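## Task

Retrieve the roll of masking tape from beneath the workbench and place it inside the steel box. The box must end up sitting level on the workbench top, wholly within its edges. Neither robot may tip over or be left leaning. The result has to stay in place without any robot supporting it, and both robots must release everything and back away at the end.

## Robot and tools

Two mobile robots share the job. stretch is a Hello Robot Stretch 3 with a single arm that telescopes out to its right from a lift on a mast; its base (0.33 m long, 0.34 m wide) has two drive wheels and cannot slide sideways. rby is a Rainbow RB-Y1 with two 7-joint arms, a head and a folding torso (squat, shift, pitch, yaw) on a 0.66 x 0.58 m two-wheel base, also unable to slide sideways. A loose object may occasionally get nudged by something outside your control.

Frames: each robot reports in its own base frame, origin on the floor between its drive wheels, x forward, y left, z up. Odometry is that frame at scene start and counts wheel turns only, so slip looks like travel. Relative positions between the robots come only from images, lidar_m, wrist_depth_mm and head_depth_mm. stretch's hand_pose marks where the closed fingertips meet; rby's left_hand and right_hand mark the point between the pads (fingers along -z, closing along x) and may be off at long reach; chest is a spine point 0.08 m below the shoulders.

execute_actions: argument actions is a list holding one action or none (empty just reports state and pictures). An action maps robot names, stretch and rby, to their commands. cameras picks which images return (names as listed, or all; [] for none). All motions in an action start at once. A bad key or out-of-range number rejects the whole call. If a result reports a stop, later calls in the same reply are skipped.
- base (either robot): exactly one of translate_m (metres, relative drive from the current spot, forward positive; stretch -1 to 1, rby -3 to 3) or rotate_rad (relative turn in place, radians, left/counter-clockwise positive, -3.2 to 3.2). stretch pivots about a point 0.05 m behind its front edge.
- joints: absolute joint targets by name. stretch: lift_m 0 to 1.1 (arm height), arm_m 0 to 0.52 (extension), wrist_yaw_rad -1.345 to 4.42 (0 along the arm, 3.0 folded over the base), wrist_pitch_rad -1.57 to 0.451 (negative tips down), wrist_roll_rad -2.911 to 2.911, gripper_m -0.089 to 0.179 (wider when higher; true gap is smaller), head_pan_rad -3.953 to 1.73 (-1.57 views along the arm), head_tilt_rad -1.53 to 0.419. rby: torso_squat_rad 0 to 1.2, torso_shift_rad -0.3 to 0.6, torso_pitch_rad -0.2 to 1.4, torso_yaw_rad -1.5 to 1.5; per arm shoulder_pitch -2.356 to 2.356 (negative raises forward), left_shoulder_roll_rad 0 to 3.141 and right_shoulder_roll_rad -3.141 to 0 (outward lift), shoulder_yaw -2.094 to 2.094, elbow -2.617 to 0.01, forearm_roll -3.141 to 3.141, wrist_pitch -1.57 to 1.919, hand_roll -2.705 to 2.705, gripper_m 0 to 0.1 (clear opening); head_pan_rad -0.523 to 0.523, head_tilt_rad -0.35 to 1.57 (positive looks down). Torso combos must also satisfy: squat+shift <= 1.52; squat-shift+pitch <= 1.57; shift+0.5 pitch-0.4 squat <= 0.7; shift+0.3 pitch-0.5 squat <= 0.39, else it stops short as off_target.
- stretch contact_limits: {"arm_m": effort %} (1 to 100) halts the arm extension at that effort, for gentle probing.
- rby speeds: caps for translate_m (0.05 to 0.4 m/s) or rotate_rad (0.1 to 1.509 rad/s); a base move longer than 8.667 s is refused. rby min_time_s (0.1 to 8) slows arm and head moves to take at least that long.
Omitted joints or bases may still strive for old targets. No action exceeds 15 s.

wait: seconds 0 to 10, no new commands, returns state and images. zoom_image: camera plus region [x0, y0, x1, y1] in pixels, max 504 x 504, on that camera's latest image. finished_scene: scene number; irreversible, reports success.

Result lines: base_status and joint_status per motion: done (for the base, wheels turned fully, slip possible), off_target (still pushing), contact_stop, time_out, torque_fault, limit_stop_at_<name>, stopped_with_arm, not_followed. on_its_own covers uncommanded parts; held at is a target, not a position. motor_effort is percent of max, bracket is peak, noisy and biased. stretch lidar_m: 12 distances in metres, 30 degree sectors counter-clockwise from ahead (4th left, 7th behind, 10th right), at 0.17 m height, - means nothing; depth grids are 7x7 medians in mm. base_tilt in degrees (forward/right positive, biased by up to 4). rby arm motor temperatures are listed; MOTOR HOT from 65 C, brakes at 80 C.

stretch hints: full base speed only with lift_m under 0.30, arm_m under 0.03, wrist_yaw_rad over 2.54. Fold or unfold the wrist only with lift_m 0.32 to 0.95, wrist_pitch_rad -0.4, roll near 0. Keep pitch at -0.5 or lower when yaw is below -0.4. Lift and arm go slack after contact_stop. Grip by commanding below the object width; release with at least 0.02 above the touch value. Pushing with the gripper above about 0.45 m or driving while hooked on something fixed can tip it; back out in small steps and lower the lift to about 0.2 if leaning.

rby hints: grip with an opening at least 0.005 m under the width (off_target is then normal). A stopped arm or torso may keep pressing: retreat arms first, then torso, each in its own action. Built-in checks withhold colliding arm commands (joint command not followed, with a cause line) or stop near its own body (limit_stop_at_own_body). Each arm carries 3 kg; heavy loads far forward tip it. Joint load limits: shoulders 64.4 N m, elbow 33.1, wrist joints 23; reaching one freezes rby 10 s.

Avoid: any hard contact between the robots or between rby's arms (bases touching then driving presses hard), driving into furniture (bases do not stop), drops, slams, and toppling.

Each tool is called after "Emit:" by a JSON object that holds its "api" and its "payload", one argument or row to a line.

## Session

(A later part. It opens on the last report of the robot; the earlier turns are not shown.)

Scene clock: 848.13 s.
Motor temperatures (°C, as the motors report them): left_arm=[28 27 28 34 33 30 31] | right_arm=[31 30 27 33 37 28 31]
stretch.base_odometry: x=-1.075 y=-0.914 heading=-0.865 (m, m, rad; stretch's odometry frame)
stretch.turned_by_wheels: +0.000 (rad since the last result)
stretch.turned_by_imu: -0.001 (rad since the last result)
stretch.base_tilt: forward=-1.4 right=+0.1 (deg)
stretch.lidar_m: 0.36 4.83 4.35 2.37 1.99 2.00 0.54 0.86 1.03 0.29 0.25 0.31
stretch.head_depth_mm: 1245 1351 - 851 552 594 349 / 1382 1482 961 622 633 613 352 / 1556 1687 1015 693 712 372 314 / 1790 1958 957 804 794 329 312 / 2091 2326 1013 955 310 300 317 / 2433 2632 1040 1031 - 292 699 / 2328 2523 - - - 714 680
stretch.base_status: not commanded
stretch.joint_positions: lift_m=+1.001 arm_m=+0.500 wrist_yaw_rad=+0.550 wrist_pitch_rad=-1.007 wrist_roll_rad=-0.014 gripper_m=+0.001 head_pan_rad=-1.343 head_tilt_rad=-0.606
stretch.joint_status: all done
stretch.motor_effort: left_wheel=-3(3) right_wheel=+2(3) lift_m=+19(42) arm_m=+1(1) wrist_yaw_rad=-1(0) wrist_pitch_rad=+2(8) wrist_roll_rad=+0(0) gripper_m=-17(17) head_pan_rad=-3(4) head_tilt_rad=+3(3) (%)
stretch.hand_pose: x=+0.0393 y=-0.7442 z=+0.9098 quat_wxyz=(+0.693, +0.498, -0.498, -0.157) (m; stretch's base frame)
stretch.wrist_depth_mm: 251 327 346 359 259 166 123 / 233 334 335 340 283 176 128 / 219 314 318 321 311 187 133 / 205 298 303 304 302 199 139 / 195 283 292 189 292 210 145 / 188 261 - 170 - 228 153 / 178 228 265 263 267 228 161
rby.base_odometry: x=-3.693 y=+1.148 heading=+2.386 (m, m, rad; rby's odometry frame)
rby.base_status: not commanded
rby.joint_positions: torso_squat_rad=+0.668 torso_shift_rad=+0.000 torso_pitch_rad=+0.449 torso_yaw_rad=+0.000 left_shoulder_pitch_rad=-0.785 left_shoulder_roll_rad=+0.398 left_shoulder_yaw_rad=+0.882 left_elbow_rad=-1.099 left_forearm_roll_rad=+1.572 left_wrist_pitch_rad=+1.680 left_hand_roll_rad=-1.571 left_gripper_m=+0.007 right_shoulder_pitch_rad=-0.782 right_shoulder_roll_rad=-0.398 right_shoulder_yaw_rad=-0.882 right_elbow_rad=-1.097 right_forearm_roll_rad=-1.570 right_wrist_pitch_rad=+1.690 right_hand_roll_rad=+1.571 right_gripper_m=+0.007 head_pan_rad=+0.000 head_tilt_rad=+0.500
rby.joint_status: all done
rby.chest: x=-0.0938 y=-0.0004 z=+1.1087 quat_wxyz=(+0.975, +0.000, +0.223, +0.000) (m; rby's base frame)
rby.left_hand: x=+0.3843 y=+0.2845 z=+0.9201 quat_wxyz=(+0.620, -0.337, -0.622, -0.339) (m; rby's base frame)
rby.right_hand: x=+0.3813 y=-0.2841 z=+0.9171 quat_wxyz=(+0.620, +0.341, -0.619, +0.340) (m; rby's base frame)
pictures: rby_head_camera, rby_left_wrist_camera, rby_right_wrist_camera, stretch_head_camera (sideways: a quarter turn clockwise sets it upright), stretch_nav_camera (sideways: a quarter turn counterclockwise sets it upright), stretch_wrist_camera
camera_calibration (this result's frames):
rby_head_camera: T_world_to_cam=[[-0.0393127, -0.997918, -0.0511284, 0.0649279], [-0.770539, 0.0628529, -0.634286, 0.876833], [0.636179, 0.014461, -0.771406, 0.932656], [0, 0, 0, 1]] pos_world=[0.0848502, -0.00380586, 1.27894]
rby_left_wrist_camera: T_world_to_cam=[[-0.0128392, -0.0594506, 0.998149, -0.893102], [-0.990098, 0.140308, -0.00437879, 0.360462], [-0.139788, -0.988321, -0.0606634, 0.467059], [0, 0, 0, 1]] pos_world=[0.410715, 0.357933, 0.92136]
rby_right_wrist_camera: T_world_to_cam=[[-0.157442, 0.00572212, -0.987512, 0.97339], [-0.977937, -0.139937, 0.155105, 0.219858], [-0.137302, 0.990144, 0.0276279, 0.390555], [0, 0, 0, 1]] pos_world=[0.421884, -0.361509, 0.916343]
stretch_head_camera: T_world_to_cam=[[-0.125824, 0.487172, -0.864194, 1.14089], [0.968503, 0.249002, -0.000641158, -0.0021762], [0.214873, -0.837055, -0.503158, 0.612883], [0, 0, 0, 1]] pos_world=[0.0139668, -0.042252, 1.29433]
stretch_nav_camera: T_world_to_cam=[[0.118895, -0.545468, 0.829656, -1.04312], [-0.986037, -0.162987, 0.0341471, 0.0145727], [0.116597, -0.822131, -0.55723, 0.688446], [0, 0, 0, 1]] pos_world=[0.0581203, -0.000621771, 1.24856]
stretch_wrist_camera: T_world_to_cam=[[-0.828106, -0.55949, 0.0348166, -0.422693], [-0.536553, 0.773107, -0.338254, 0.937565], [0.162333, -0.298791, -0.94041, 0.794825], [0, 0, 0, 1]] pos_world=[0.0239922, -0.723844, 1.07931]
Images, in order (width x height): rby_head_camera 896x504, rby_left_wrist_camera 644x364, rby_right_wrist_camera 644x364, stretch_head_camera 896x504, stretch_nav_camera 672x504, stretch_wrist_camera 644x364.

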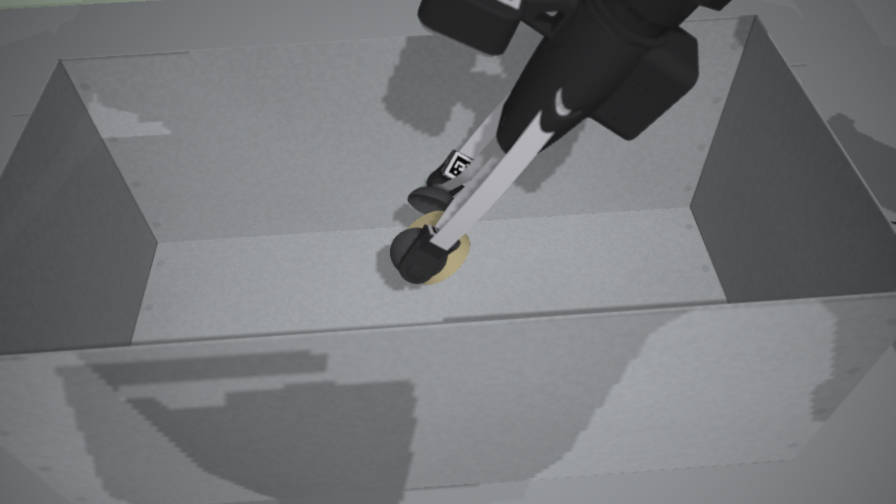

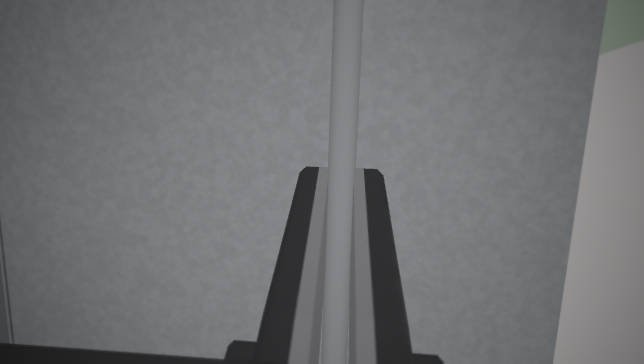

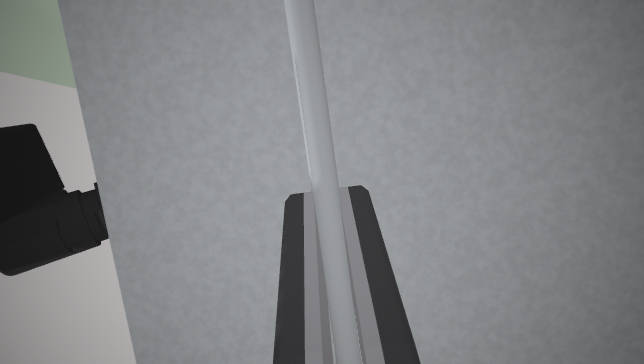

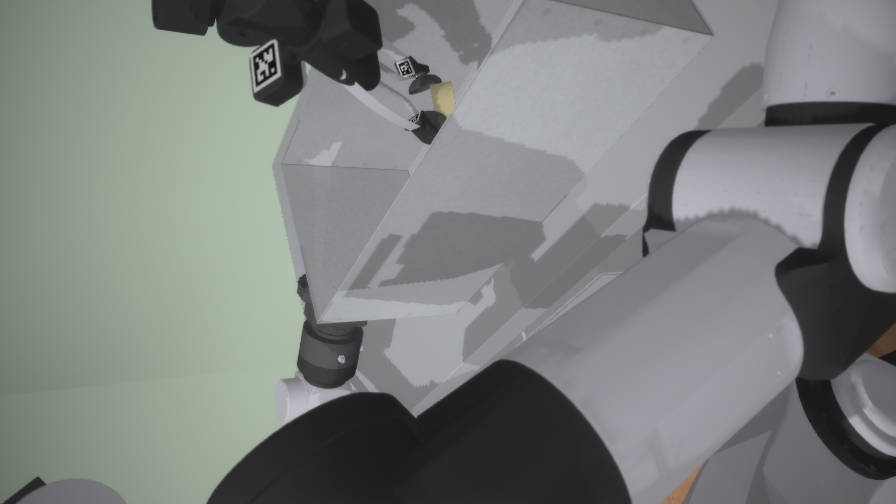

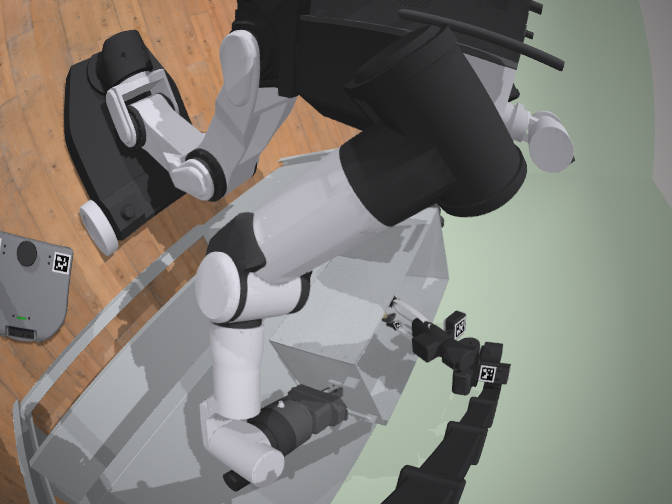

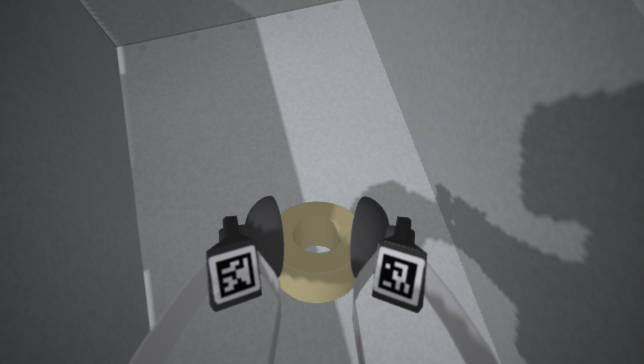

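Emit:
{"api": "execute_actions", "payload": {
  "actions": [
    {"rby": {"joints": {"left_gripper_m": 0.04, "right_gripper_m": 0.04}}, "stretch": {"joints": {"lift_m": 0.932, "gripper_m": 0.03}}}
  ],
  "cameras": ["rby_head_camera", "rby_left_wrist_camera", "rby_right_wrist_camera", "stretch_wrist_camera"]
}}

Scene clock: 885.33 s.
Motor temperatures (°C, as the motors report them): left_arm=[27 27 28 33 32 30 31] | right_arm=[30 30 27 32 35 28 31]
stretch.base_odometry: x=-1.075 y=-0.914 heading=-0.865 (m, m, rad; stretch's odometry frame)
stretch.turned_by_wheels: +0.000 (rad since the last result)
stretch.turned_by_imu: -0.001 (rad since the last result)
stretch.base_tilt: forward=-1.4 right=+0.1 (deg)
stretch.lidar_m: 0.35 4.80 4.34 2.37 1.99 2.00 0.54 0.86 1.03 0.29 0.25 0.31
stretch.head_depth_mm: 1239 1321 - 853 552 594 350 / 1380 1483 983 622 633 614 353 / 1560 1689 1017 692 712 371 313 / 1789 1963 955 805 788 329 312 / 2089 2325 1012 953 309 301 318 / 2414 2657 1034 1008 - 293 700 / 2327 2509 - - - 714 681
stretch.base_status: not commanded
stretch.joint_positions: lift_m=+0.933 arm_m=+0.500 wrist_yaw_rad=+0.550 wrist_pitch_rad=-1.008 wrist_roll_rad=-0.014 gripper_m=+0.030 head_pan_rad=-1.343 head_tilt_rad=-0.606
stretch.joint_status: all done
stretch.motor_effort: left_wheel=-3(3) right_wheel=+3(3) lift_m=+18(17) arm_m=+0(1) wrist_yaw_rad=+0(0) wrist_pitch_rad=+2(2) wrist_roll_rad=+0(0) gripper_m=-6(70) head_pan_rad=-4(2) head_tilt_rad=+3(3) (%)
stretch.hand_pose: x=+0.0393 y=-0.7441 z=+0.8417 quat_wxyz=(+0.692, +0.498, -0.498, -0.157) (m; stretch's base frame)
stretch.wrist_depth_mm: 250 271 272 273 260 167 123 / 234 255 257 257 254 176 129 / 218 242 243 245 244 185 133 / 205 229 231 232 233 199 140 / 195 218 222 184 223 212 146 / 188 209 - 170 212 212 153 / 178 201 202 203 203 204 161
rby.base_odometry: x=-3.693 y=+1.148 heading=+2.386 (m, m, rad; rby's odometry frame)
rby.base_status: not commanded
rby.joint_positions: torso_squat_rad=+0.668 torso_shift_rad=+0.000 torso_pitch_rad=+0.450 torso_yaw_rad=+0.000 left_shoulder_pitch_rad=-0.784 left_shoulder_roll_rad=+0.398 left_shoulder_yaw_rad=+0.882 left_elbow_rad=-1.098 left_forearm_roll_rad=+1.571 left_wrist_pitch_rad=+1.680 left_hand_roll_rad=-1.571 left_gripper_m=+0.040 right_shoulder_pitch_rad=-0.783 right_shoulder_roll_rad=-0.398 right_shoulder_yaw_rad=-0.882 right_elbow_rad=-1.098 right_forearm_roll_rad=-1.571 right_wrist_pitch_rad=+1.690 right_hand_roll_rad=+1.571 right_gripper_m=+0.040 head_pan_rad=+0.000 head_tilt_rad=+0.500
rby.joint_status: all done
rby.chest: x=-0.0936 y=-0.0003 z=+1.1087 quat_wxyz=(+0.975, +0.000, +0.223, +0.000) (m; rby's base frame)
rby.left_hand: x=+0.3841 y=+0.2845 z=+0.9185 quat_wxyz=(+0.621, -0.338, -0.621, -0.339) (m; rby's base frame)
rby.right_hand: x=+0.3816 y=-0.2842 z=+0.9173 quat_wxyz=(+0.620, +0.341, -0.619, +0.340) (m; rby's base frame)
pictures: rby_head_camera, rby_left_wrist_camera, rby_right_wrist_camera, stretch_wrist_camera
camera_calibration (this result's frames):
rby_head_camera: T_world_to_cam=[[-0.0393832, -0.997921, -0.0510153, 0.0648259], [-0.770842, 0.0628285, -0.63392, 0.876539], [0.635807, 0.014359, -0.771714, 0.932766], [0, 0, 0, 1]] pos_world=[0.0851675, -0.00377414, 1.27879]
rby_left_wrist_camera: T_world_to_cam=[[-0.00904906, -0.0599356, 0.998161, -0.892868], [-0.990152, 0.139997, -0.000570217, 0.35684], [-0.139705, -0.988336, -0.0606122, 0.466949], [0, 0, 0, 1]] pos_world=[0.410481, 0.358031, 0.919733]
rby_right_wrist_camera: T_world_to_cam=[[-0.156744, 0.00565597, -0.987623, 0.973462], [-0.978052, -0.139885, 0.154424, 0.220812], [-0.137281, 0.990152, 0.0274581, 0.390783], [0, 0, 0, 1]] pos_world=[0.422197, -0.361552, 0.916585]
stretch_wrist_camera: T_world_to_cam=[[-0.828099, -0.5595, 0.0348003, -0.420315], [-0.536617, 0.773213, -0.337912, 0.914264], [0.162154, -0.298499, -0.940534, 0.731194], [0, 0, 0, 1]] pos_world=[0.0239807, -0.723825, 1.01128]
Images, in order (width x height): rby_head_camera 896x504, rby_left_wrist_camera 644x364, rby_right_wrist_camera 644x364, stretch_wrist_camera 644x364.

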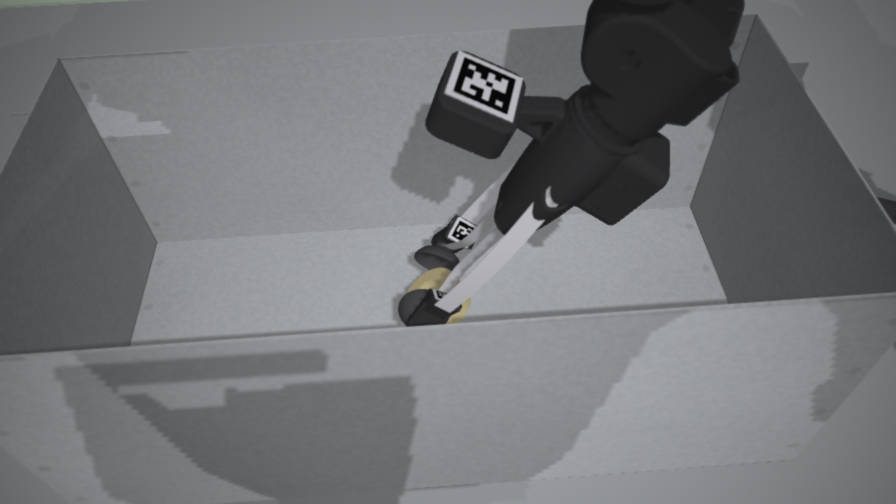

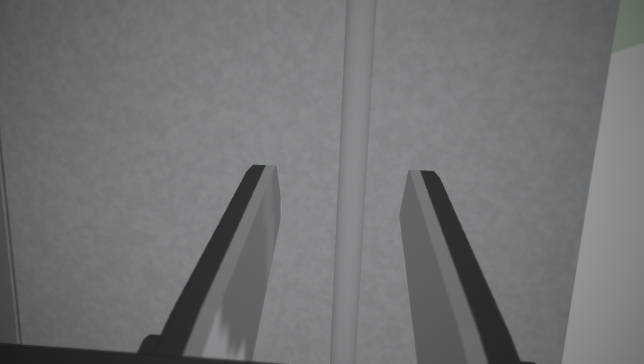

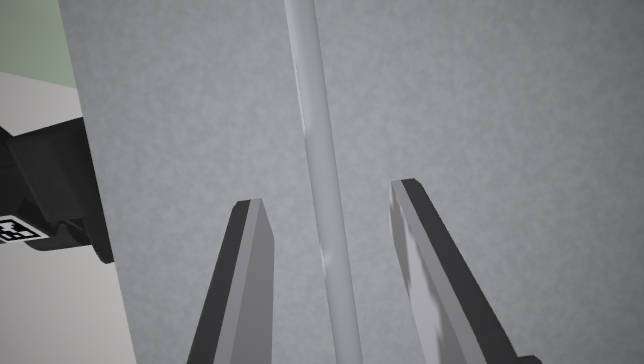

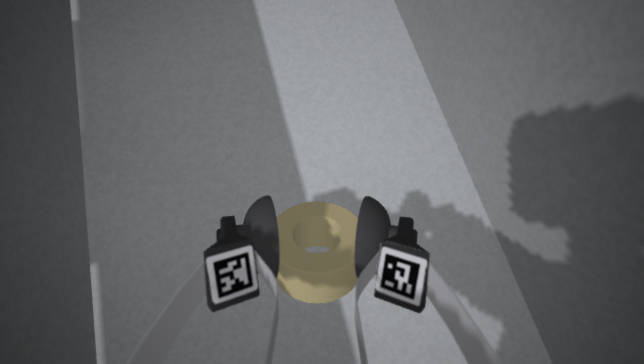

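Emit:
{"api": "execute_actions", "payload": {
  "actions": []
}}

Scene clock: 894.17 s.
Motor temperatures (°C, as the motors report them): left_arm=[27 27 28 33 31 30 31] | right_arm=[30 30 27 32 35 28 31]
stretch.base_odometry: x=-1.075 y=-0.914 heading=-0.865 (m, m, rad; stretch's odometry frame)
stretch.turned_by_wheels: +0.000 (rad since the last result)
stretch.turned_by_imu: -0.001 (rad since the last result)
stretch.base_tilt: forward=-1.4 right=+0.1 (deg)
stretch.lidar_m: 0.36 4.83 4.34 2.38 1.99 2.00 0.54 0.85 1.03 0.29 0.25 0.31
stretch.head_depth_mm: 1243 1317 - 852 551 593 350 / 1381 1485 983 623 633 613 352 / 1563 1688 1017 694 711 371 313 / 1789 1961 958 804 788 329 312 / 2090 2351 1013 955 309 301 318 / 2420 2651 1031 1005 - 293 700 / 2321 2529 - - - 713 679
stretch.base_status: not commanded
stretch.joint_positions: lift_m=+0.933 arm_m=+0.500 wrist_yaw_rad=+0.550 wrist_pitch_rad=-1.008 wrist_roll_rad=-0.014 gripper_m=+0.030 head_pan_rad=-1.343 head_tilt_rad=-0.606
stretch.joint_status: all done
stretch.motor_effort: left_wheel=-3(3) right_wheel=+3(3) lift_m=+19(17) arm_m=+2(1) wrist_yaw_rad=+1(0) wrist_pitch_rad=+2(2) wrist_roll_rad=+0(0) gripper_m=-8(70) head_pan_rad=-3(2) head_tilt_rad=+3(3) (%)
stretch.hand_pose: x=+0.0393 y=-0.7441 z=+0.8417 quat_wxyz=(+0.692, +0.498, -0.498, -0.157) (m; stretch's base frame)
stretch.wrist_depth_mm: 249 270 271 273 260 167 123 / 232 255 257 256 256 176 128 / 218 242 244 244 246 187 133 / 204 229 231 233 235 198 140 / 194 219 222 185 225 212 146 / 188 210 - 169 210 211 153 / 178 201 201 201 204 203 160
rby.base_odometry: x=-3.693 y=+1.148 heading=+2.386 (m, m, rad; rby's odometry frame)
rby.base_status: not commanded
rby.joint_positions: torso_squat_rad=+0.668 torso_shift_rad=+0.000 torso_pitch_rad=+0.450 torso_yaw_rad=+0.000 left_shoulder_pitch_rad=-0.784 left_shoulder_roll_rad=+0.398 left_shoulder_yaw_rad=+0.882 left_elbow_rad=-1.098 left_forearm_roll_rad=+1.571 left_wrist_pitch_rad=+1.680 left_hand_roll_rad=-1.571 left_gripper_m=+0.040 right_shoulder_pitch_rad=-0.783 right_shoulder_roll_rad=-0.398 right_shoulder_yaw_rad=-0.882 right_elbow_rad=-1.098 right_forearm_roll_rad=-1.571 right_wrist_pitch_rad=+1.690 right_hand_roll_rad=+1.571 right_gripper_m=+0.040 head_pan_rad=+0.000 head_tilt_rad=+0.500
rby.joint_status: all done
rby.chest: x=-0.0936 y=-0.0003 z=+1.1087 quat_wxyz=(+0.975, +0.000, +0.223, +0.000) (m; rby's base frame)
rby.left_hand: x=+0.3841 y=+0.2845 z=+0.9185 quat_wxyz=(+0.621, -0.338, -0.621, -0.339) (m; rby's base frame)
rby.right_hand: x=+0.3816 y=-0.2842 z=+0.9173 quat_wxyz=(+0.620, +0.341, -0.619, +0.340) (m; rby's base frame)
pictures: rby_head_camera, rby_left_wrist_camera, rby_right_wrist_camera, stretch_head_camera (sideways: a quarter turn clockwise sets it upright), stretch_nav_camera (sideways: a quarter turn counterclockwise sets it upright), stretch_wrist_camera
camera_calibration (this result's frames):
rby_head_camera: T_world_to_cam=[[-0.0393831, -0.997921, -0.0510153, 0.0648259], [-0.770843, 0.0628284, -0.63392, 0.876539], [0.635807, 0.0143591, -0.771714, 0.932766], [0, 0, 0, 1]] pos_world=[0.0851677, -0.00377407, 1.27879]
rby_left_wrist_camera: T_world_to_cam=[[-0.00904855, -0.0599351, 0.998161, -0.892868], [-0.990152, 0.139996, -0.000569808, 0.35684], [-0.139705, -0.988336, -0.0606116, 0.466948], [0, 0, 0, 1]] pos_world=[0.410481, 0.358032, 0.919732]
rby_right_wrist_camera: T_world_to_cam=[[-0.156744, 0.00565591, -0.987623, 0.973462], [-0.978052, -0.139886, 0.154424, 0.220812], [-0.137281, 0.990152, 0.027458, 0.390783], [0, 0, 0, 1]] pos_world=[0.422197, -0.361552, 0.916585]
stretch_head_camera: T_world_to_cam=[[-0.125824, 0.487172, -0.864194, 1.14089], [0.968503, 0.249002, -0.00064116, -0.00217619], [0.214873, -0.837055, -0.503158, 0.612883], [0, 0, 0, 1]] pos_world=[0.0139668, -0.042252, 1.29433]
stretch_nav_camera: T_world_to_cam=[[0.118895, -0.545468, 0.829656, -1.04312], [-0.986037, -0.162987, 0.0341471, 0.0145727], [0.116597, -0.822132, -0.55723, 0.688446], [0, 0, 0, 1]] pos_world=[0.0581203, -0.000621784, 1.24856]
stretch_wrist_camera: T_world_to_cam=[[-0.828099, -0.5595, 0.0348005, -0.420315], [-0.536617, 0.773212, -0.337912, 0.914264], [0.162154, -0.2985, -0.940534, 0.731194], [0, 0, 0, 1]] pos_world=[0.0239808, -0.723825, 1.01128]
Images, in order (width x height): rby_head_camera 896x504, rby_left_wrist_camera 644x364, rby_right_wrist_camera 644x364, stretch_head_camera 896x504, stretch_nav_camera 672x504, stretch_wrist_camera 644x364.

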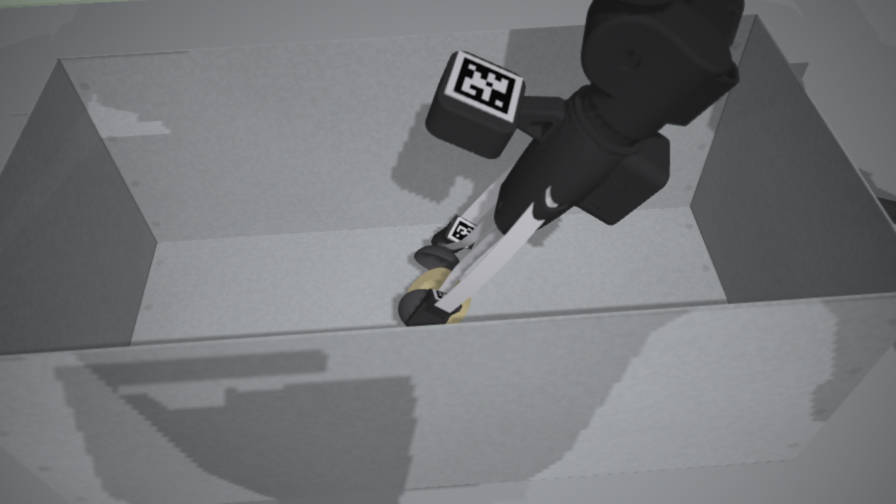

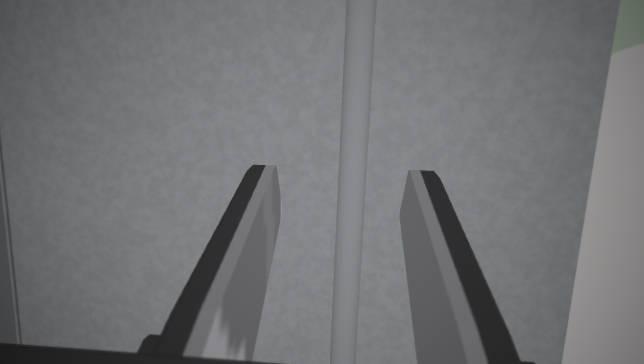

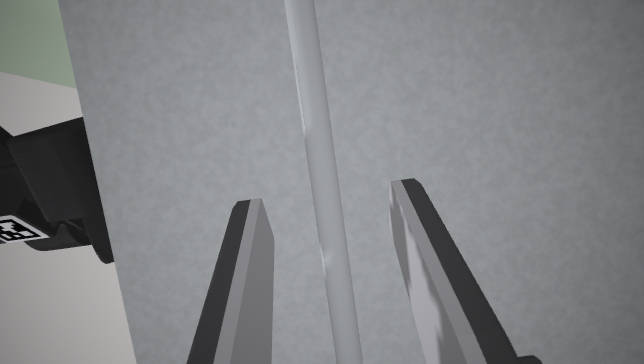

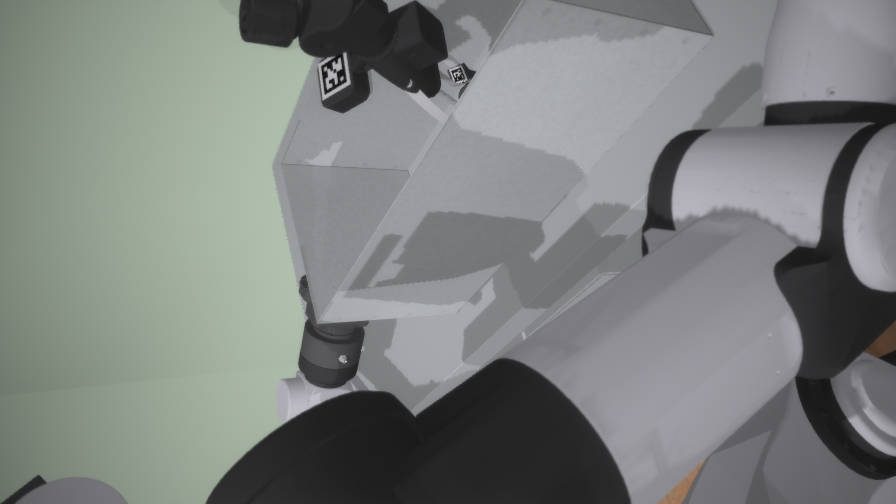

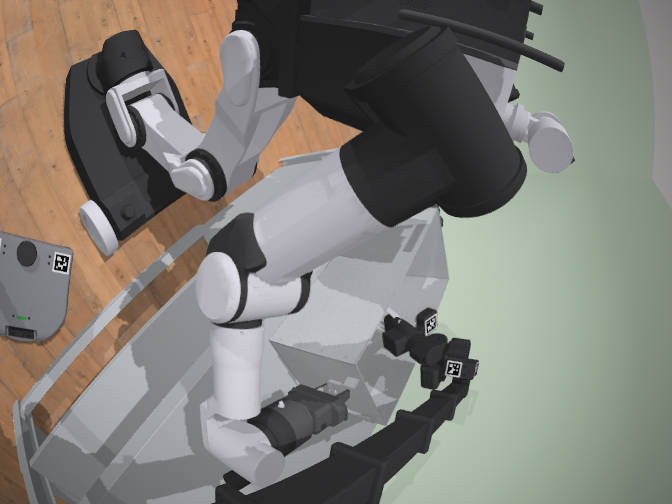

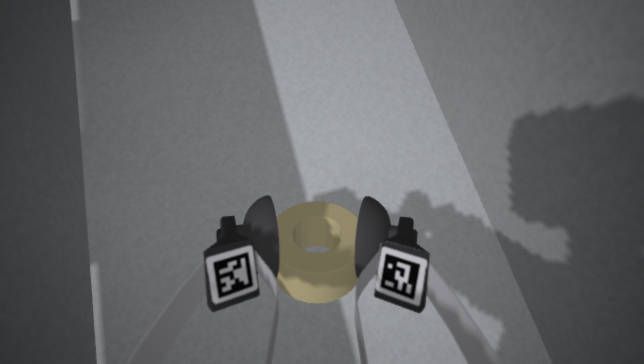

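Emit:
{"api": "execute_actions", "payload": {
  "actions": [
    {"stretch": {"joints": {"gripper_m": 0.09}}, "rby": {"joints": {"left_wrist_pitch_rad": 1.30, "right_wrist_pitch_rad": 1.30}}}
  ]
}}

Scene clock: 965.93 s.
Motor temperatures (°C, as the motors report them): left_arm=[27 27 28 33 31 30 31] | right_arm=[30 29 27 32 34 28 31]
stretch.base_odometry: x=-1.075 y=-0.914 heading=-0.865 (m, m, rad; stretch's odometry frame)
stretch.turned_by_wheels: +0.000 (rad since the last result)
stretch.turned_by_imu: -0.001 (rad since the last result)
stretch.base_tilt: forward=-1.4 right=+0.0 (deg)
stretch.lidar_m: 0.36 4.81 4.34 2.38 1.99 2.00 0.54 0.85 1.03 0.29 0.25 0.31
stretch.head_depth_mm: 1243 1319 - 844 552 595 350 / 1382 1483 983 626 634 614 353 / 1551 1686 1015 694 712 371 313 / 1797 1964 956 807 788 329 312 / 2103 2342 1029 950 309 301 318 / 2426 2633 1041 990 - 293 699 / 2328 2530 - - - 710 679
stretch.base_status: not commanded
stretch.joint_positions: lift_m=+0.933 arm_m=+0.500 wrist_yaw_rad=+0.550 wrist_pitch_rad=-1.008 wrist_roll_rad=-0.014 gripper_m=+0.090 head_pan_rad=-1.343 head_tilt_rad=-0.606
stretch.joint_status: all done
stretch.motor_effort: left_wheel=-3(3) right_wheel=+3(2) lift_m=+19(19) arm_m=+1(1) wrist_yaw_rad=+1(1) wrist_pitch_rad=+2(2) wrist_roll_rad=+0(0) gripper_m=+0(82) head_pan_rad=-5(3) head_tilt_rad=+3(3) (%)
stretch.hand_pose: x=+0.0393 y=-0.7441 z=+0.8417 quat_wxyz=(+0.692, +0.498, -0.498, -0.157) (m; stretch's base frame)
stretch.wrist_depth_mm: 249 268 271 272 258 166 123 / 234 255 256 255 257 176 129 / 218 242 244 244 245 186 133 / 203 231 233 230 233 198 139 / 195 219 222 220 224 209 147 / 188 212 210 191 211 205 153 / 177 201 202 202 203 203 161
rby.base_odometry: x=-3.693 y=+1.148 heading=+2.386 (m, m, rad; rby's odometry frame)
rby.base_status: not commanded
rby.joint_positions: torso_squat_rad=+0.668 torso_shift_rad=+0.000 torso_pitch_rad=+0.450 torso_yaw_rad=+0.000 left_shoulder_pitch_rad=-0.784 left_shoulder_roll_rad=+0.398 left_shoulder_yaw_rad=+0.881 left_elbow_rad=-1.098 left_forearm_roll_rad=+1.571 left_wrist_pitch_rad=+1.300 left_hand_roll_rad=-1.571 left_gripper_m=+0.040 right_shoulder_pitch_rad=-0.784 right_shoulder_roll_rad=-0.397 right_shoulder_yaw_rad=-0.881 right_elbow_rad=-1.098 right_forearm_roll_rad=-1.571 right_wrist_pitch_rad=+1.300 right_hand_roll_rad=+1.571 right_gripper_m=+0.040 head_pan_rad=+0.000 head_tilt_rad=+0.500
rby.joint_status: all done
rby.chest: x=-0.0936 y=-0.0003 z=+1.1087 quat_wxyz=(+0.975, +0.000, +0.223, +0.000) (m; rby's base frame)
rby.left_hand: x=+0.4469 y=+0.3444 z=+0.9184 quat_wxyz=(+0.674, -0.215, -0.674, -0.215) (m; rby's base frame)
rby.right_hand: x=+0.4465 y=-0.3450 z=+0.9176 quat_wxyz=(+0.674, +0.215, -0.674, +0.214) (m; rby's base frame)
pictures: rby_head_camera, rby_left_wrist_camera, rby_right_wrist_camera, stretch_head_camera (sideways: a quarter turn clockwise sets it upright), stretch_nav_camera (sideways: a quarter turn counterclockwise sets it upright), stretch_wrist_camera
camera_calibration (this result's frames):
rby_head_camera: T_world_to_cam=[[-0.0393462, -0.997929, -0.0508956, 0.0647584], [-0.770847, 0.0627238, -0.633925, 0.876542], [0.635804, 0.0142902, -0.771718, 0.932767], [0, 0, 0, 1]] pos_world=[0.0851708, -0.00368527, 1.27879]
rby_left_wrist_camera: T_world_to_cam=[[0.0135217, -0.0584479, 0.998199, -0.89921], [-0.971651, -0.236418, -0.000681003, 0.532165], [0.236032, -0.969892, -0.0599878, 0.35998], [0, 0, 0, 1]] pos_world=[0.444271, 0.422398, 0.919547]
rby_right_wrist_camera: T_world_to_cam=[[-0.142262, 0.0648471, -0.987703, 0.998241], [-0.958214, 0.241157, 0.153848, 0.398943], [0.248168, 0.968317, 0.0278299, 0.279921], [0, 0, 0, 1]] pos_world=[0.454817, -0.431993, 0.916799]
stretch_head_camera: T_world_to_cam=[[-0.125824, 0.487172, -0.864194, 1.14089], [0.968503, 0.249002, -0.00064116, -0.00217619], [0.214874, -0.837055, -0.503158, 0.612883], [0, 0, 0, 1]] pos_world=[0.0139668, -0.042252, 1.29433]
stretch_nav_camera: T_world_to_cam=[[0.118895, -0.545468, 0.829656, -1.04312], [-0.986037, -0.162988, 0.0341471, 0.0145727], [0.116597, -0.822132, -0.55723, 0.688446], [0, 0, 0, 1]] pos_world=[0.0581203, -0.000621771, 1.24856]
stretch_wrist_camera: T_world_to_cam=[[-0.8281, -0.5595, 0.0348005, -0.420315], [-0.536616, 0.773213, -0.337912, 0.914264], [0.162154, -0.2985, -0.940534, 0.731194], [0, 0, 0, 1]] pos_world=[0.0239807, -0.723825, 1.01128]
Images, in order (width x height): rby_head_camera 896x504, rby_left_wrist_camera 644x364, rby_right_wrist_camera 644x364, stretch_head_camera 896x504, stretch_nav_camera 672x504, stretch_wrist_camera 644x364.

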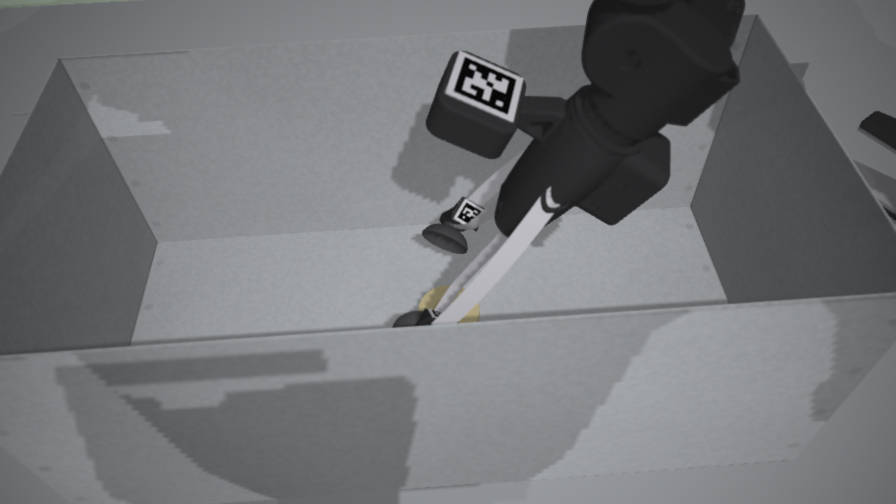

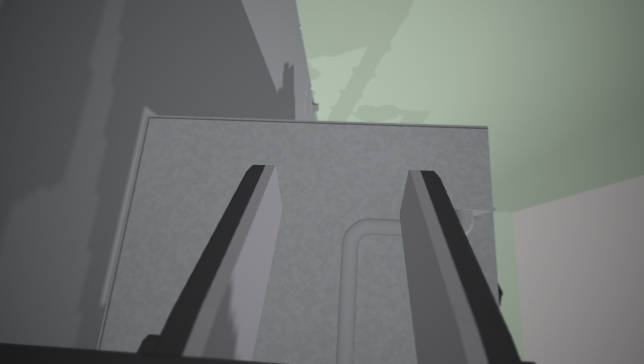

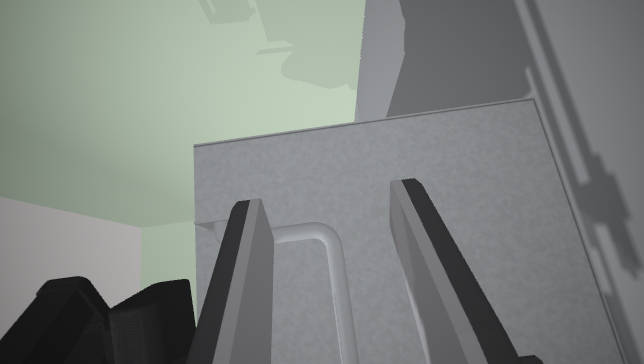

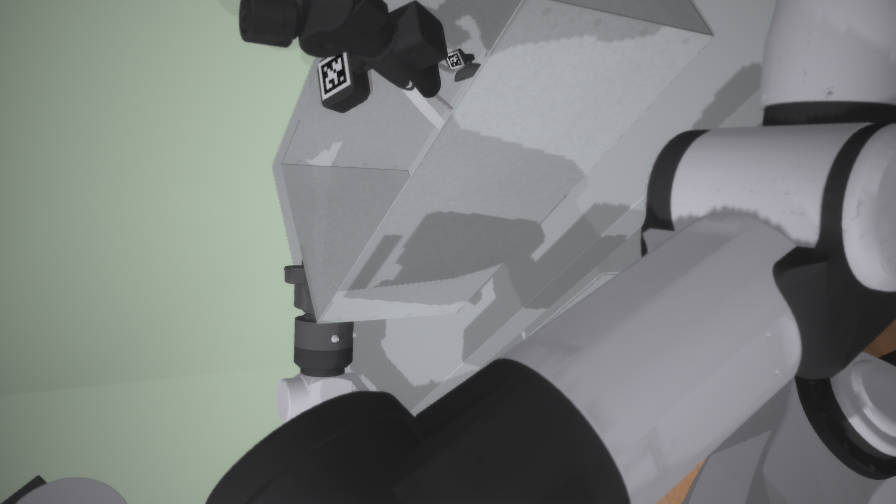

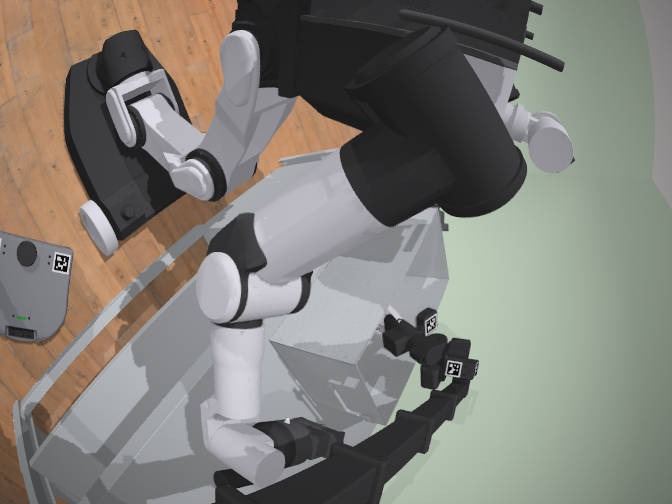

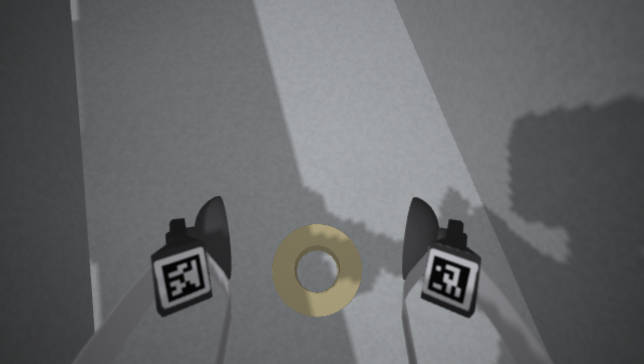

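Emit:
{"api": "execute_actions", "payload": {
  "actions": [
    {"stretch": {"joints": {"lift_m": 0.99, "wrist_pitch_rad": 0.0, "arm_m": 0.455}}, "rby": {"base": {"translate_m": -0.1}}}
  ]
}}

Scene clock: 995.53 s.
Motor temperatures (°C, as the motors report them): left_arm=[27 27 28 33 31 30 31] | right_arm=[30 30 27 32 34 28 31]
stretch.base_odometry: x=-1.075 y=-0.914 heading=-0.865 (m, m, rad; stretch's odometry frame)
stretch.turned_by_wheels: +0.000 (rad since the last result)
stretch.turned_by_imu: -0.001 (rad since the last result)
stretch.base_tilt: forward=-1.4 right=+0.1 (deg)
stretch.lidar_m: 0.36 4.81 4.33 2.38 1.99 2.00 0.54 0.86 1.03 0.81 0.25 0.25
stretch.head_depth_mm: 1247 1286 825 853 551 593 540 / 1387 1497 944 912 634 616 862 / 1565 1671 1016 693 712 971 902 / 1788 1949 955 806 799 1063 1226 / 2097 2346 1013 954 1145 1260 324 / 2411 2644 1211 1165 1591 1578 306 / 2351 2532 1000 2463 1965 336 288
stretch.base_status: not commanded
stretch.joint_positions: lift_m=+0.989 arm_m=+0.455 wrist_yaw_rad=+0.550 wrist_pitch_rad=-0.023 wrist_roll_rad=-0.014 gripper_m=+0.090 head_pan_rad=-1.343 head_tilt_rad=-0.606
stretch.joint_status: all done
stretch.motor_effort: left_wheel=-3(3) right_wheel=+3(3) lift_m=+47(46) arm_m=-2(2) wrist_yaw_rad=+2(0) wrist_pitch_rad=+8(8) wrist_roll_rad=+0(0) gripper_m=+0(1) head_pan_rad=-4(3) head_tilt_rad=+3(3) (%)
stretch.hand_pose: x=+0.1121 y=-0.8182 z=+1.0981 quat_wxyz=(+0.688, +0.199, -0.673, +0.185) (m; stretch's base frame)
stretch.wrist_depth_mm: - - - - - 758 581 / - - - - - 768 580 / - - - - - 775 591 / - - - - - 787 592 / - - - 928 951 806 594 / 473 423 333 357 368 722 601 / - 315 336 373 329 558 552
rby.base_odometry: x=-3.620 y=+1.079 heading=+2.386 (m, m, rad; rby's odometry frame)
rby.base_status: done
rby.joint_positions: torso_squat_rad=+0.668 torso_shift_rad=+0.000 torso_pitch_rad=+0.450 torso_yaw_rad=+0.000 left_shoulder_pitch_rad=-0.784 left_shoulder_roll_rad=+0.397 left_shoulder_yaw_rad=+0.881 left_elbow_rad=-1.098 left_forearm_roll_rad=+1.571 left_wrist_pitch_rad=+1.300 left_hand_roll_rad=-1.571 left_gripper_m=+0.040 right_shoulder_pitch_rad=-0.784 right_shoulder_roll_rad=-0.397 right_shoulder_yaw_rad=-0.881 right_elbow_rad=-1.098 right_forearm_roll_rad=-1.571 right_wrist_pitch_rad=+1.300 right_hand_roll_rad=+1.571 right_gripper_m=+0.040 head_pan_rad=+0.000 head_tilt_rad=+0.500
rby.joint_status: not commanded
rby.chest: x=-0.0935 y=-0.0003 z=+1.1087 quat_wxyz=(+0.975, +0.000, +0.223, +0.000) (m; rby's base frame)
rby.left_hand: x=+0.4470 y=+0.3443 z=+0.9184 quat_wxyz=(+0.674, -0.215, -0.674, -0.215) (m; rby's base frame)
rby.right_hand: x=+0.4466 y=-0.3449 z=+0.9177 quat_wxyz=(+0.674, +0.215, -0.674, +0.214) (m; rby's base frame)
pictures: rby_head_camera, rby_left_wrist_camera, rby_right_wrist_camera, stretch_head_camera (sideways: a quarter turn clockwise sets it upright), stretch_nav_camera (sideways: a quarter turn counterclockwise sets it upright), stretch_wrist_camera
camera_calibration (this result's frames):
rby_head_camera: T_world_to_cam=[[-0.0393462, -0.997929, -0.0508953, 0.0647586], [-0.770852, 0.0627235, -0.633919, 0.876547], [0.635798, 0.0142905, -0.771723, 0.932762], [0, 0, 0, 1]] pos_world=[0.0851877, -0.0036852, 1.27879]
rby_left_wrist_camera: T_world_to_cam=[[0.0135041, -0.05835, 0.998205, -0.899241], [-0.971661, -0.236378, -0.000672488, 0.532165], [0.235993, -0.969908, -0.0598885, 0.359859], [0, 0, 0, 1]] pos_world=[0.444303, 0.422352, 0.919536]
rby_right_wrist_camera: T_world_to_cam=[[-0.142032, 0.0649202, -0.987731, 0.998294], [-0.958273, 0.241056, 0.15364, 0.399165], [0.248073, 0.968337, 0.0279735, 0.279742], [0, 0, 0, 1]] pos_world=[0.454902, -0.431915, 0.916893]
stretch_head_camera: T_world_to_cam=[[-0.125824, 0.487172, -0.864194, 1.14089], [0.968503, 0.249002, -0.000641159, -0.00217619], [0.214874, -0.837055, -0.503158, 0.612883], [0, 0, 0, 1]] pos_world=[0.0139668, -0.042252, 1.29433]
stretch_nav_camera: T_world_to_cam=[[0.118895, -0.545468, 0.829656, -1.04312], [-0.986037, -0.162988, 0.0341471, 0.0145727], [0.116597, -0.822132, -0.55723, 0.688446], [0, 0, 0, 1]] pos_world=[0.0581203, -0.000621768, 1.24856]
stretch_wrist_camera: T_world_to_cam=[[-0.853243, -0.518425, 0.0566688, -0.397921], [-0.170893, 0.175279, -0.969573, 1.2606], [0.492718, -0.836966, -0.238151, -0.310529], [0, 0, 0, 1]] pos_world=[0.0289077, -0.687151, 1.17084]
Images, in order (width x height): rby_head_camera 896x504, rby_left_wrist_camera 644x364, rby_right_wrist_camera 644x364, stretch_head_camera 896x504, stretch_nav_camera 672x504, stretch_wrist_camera 644x364.

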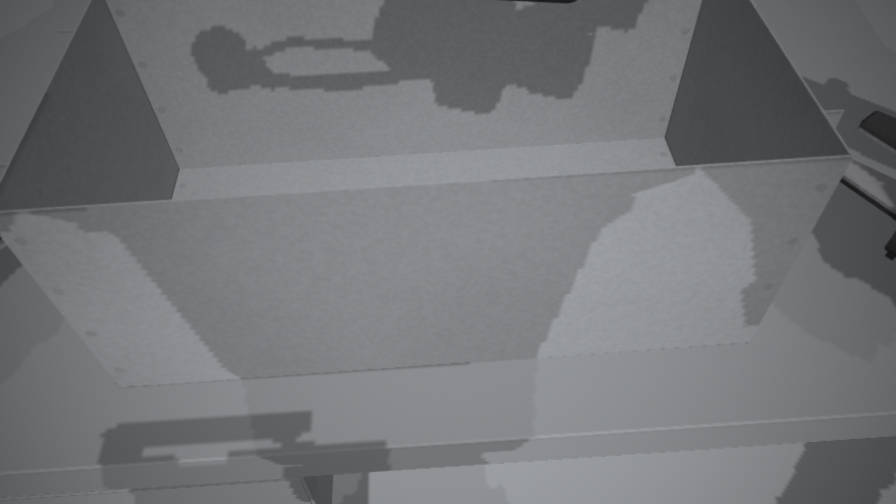

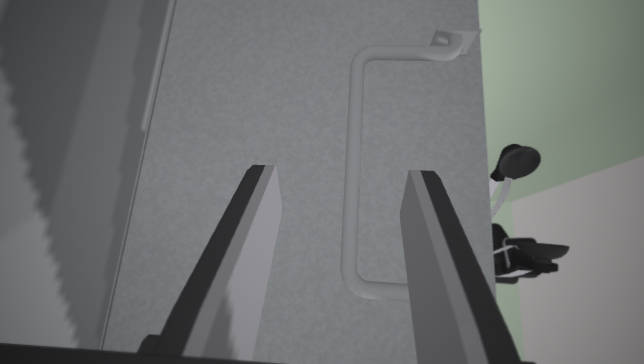

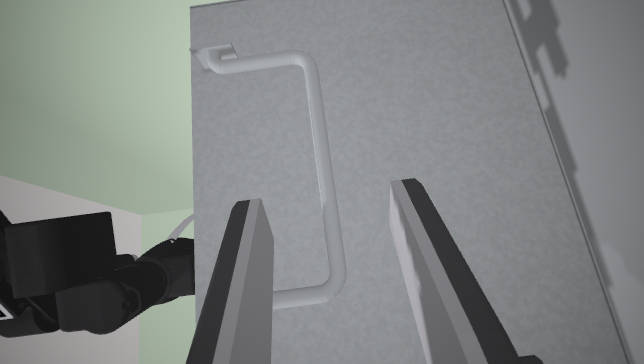

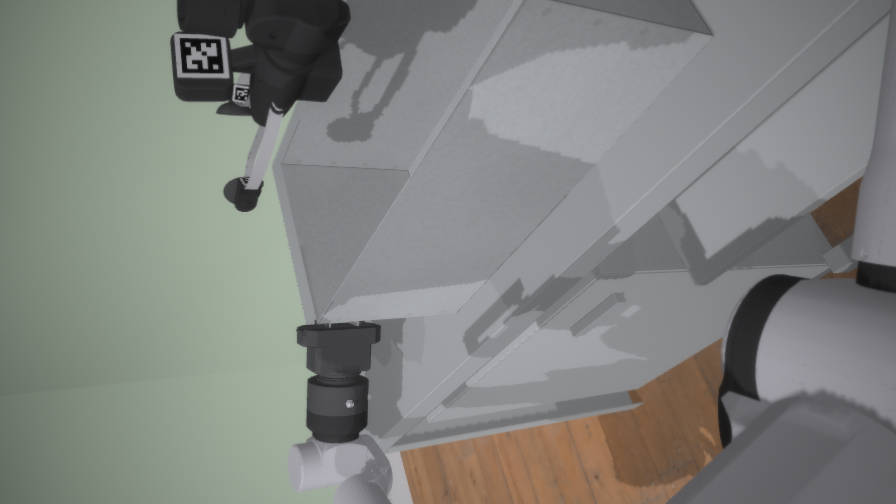

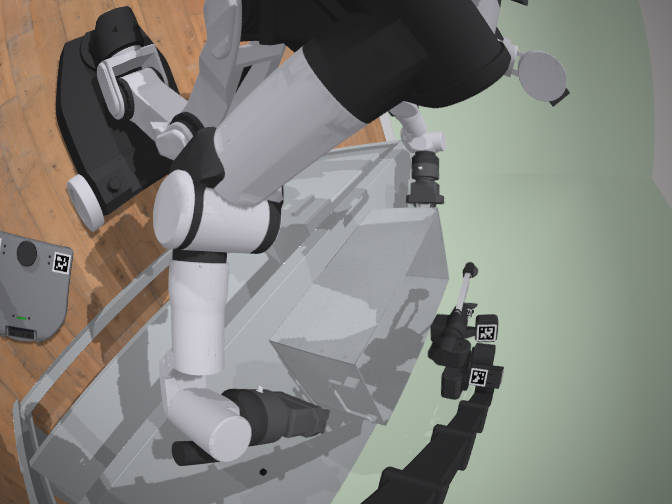

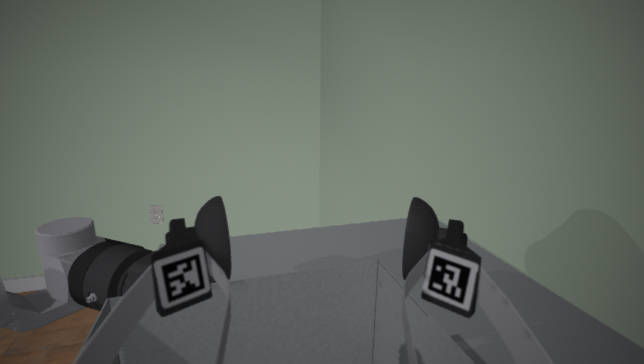

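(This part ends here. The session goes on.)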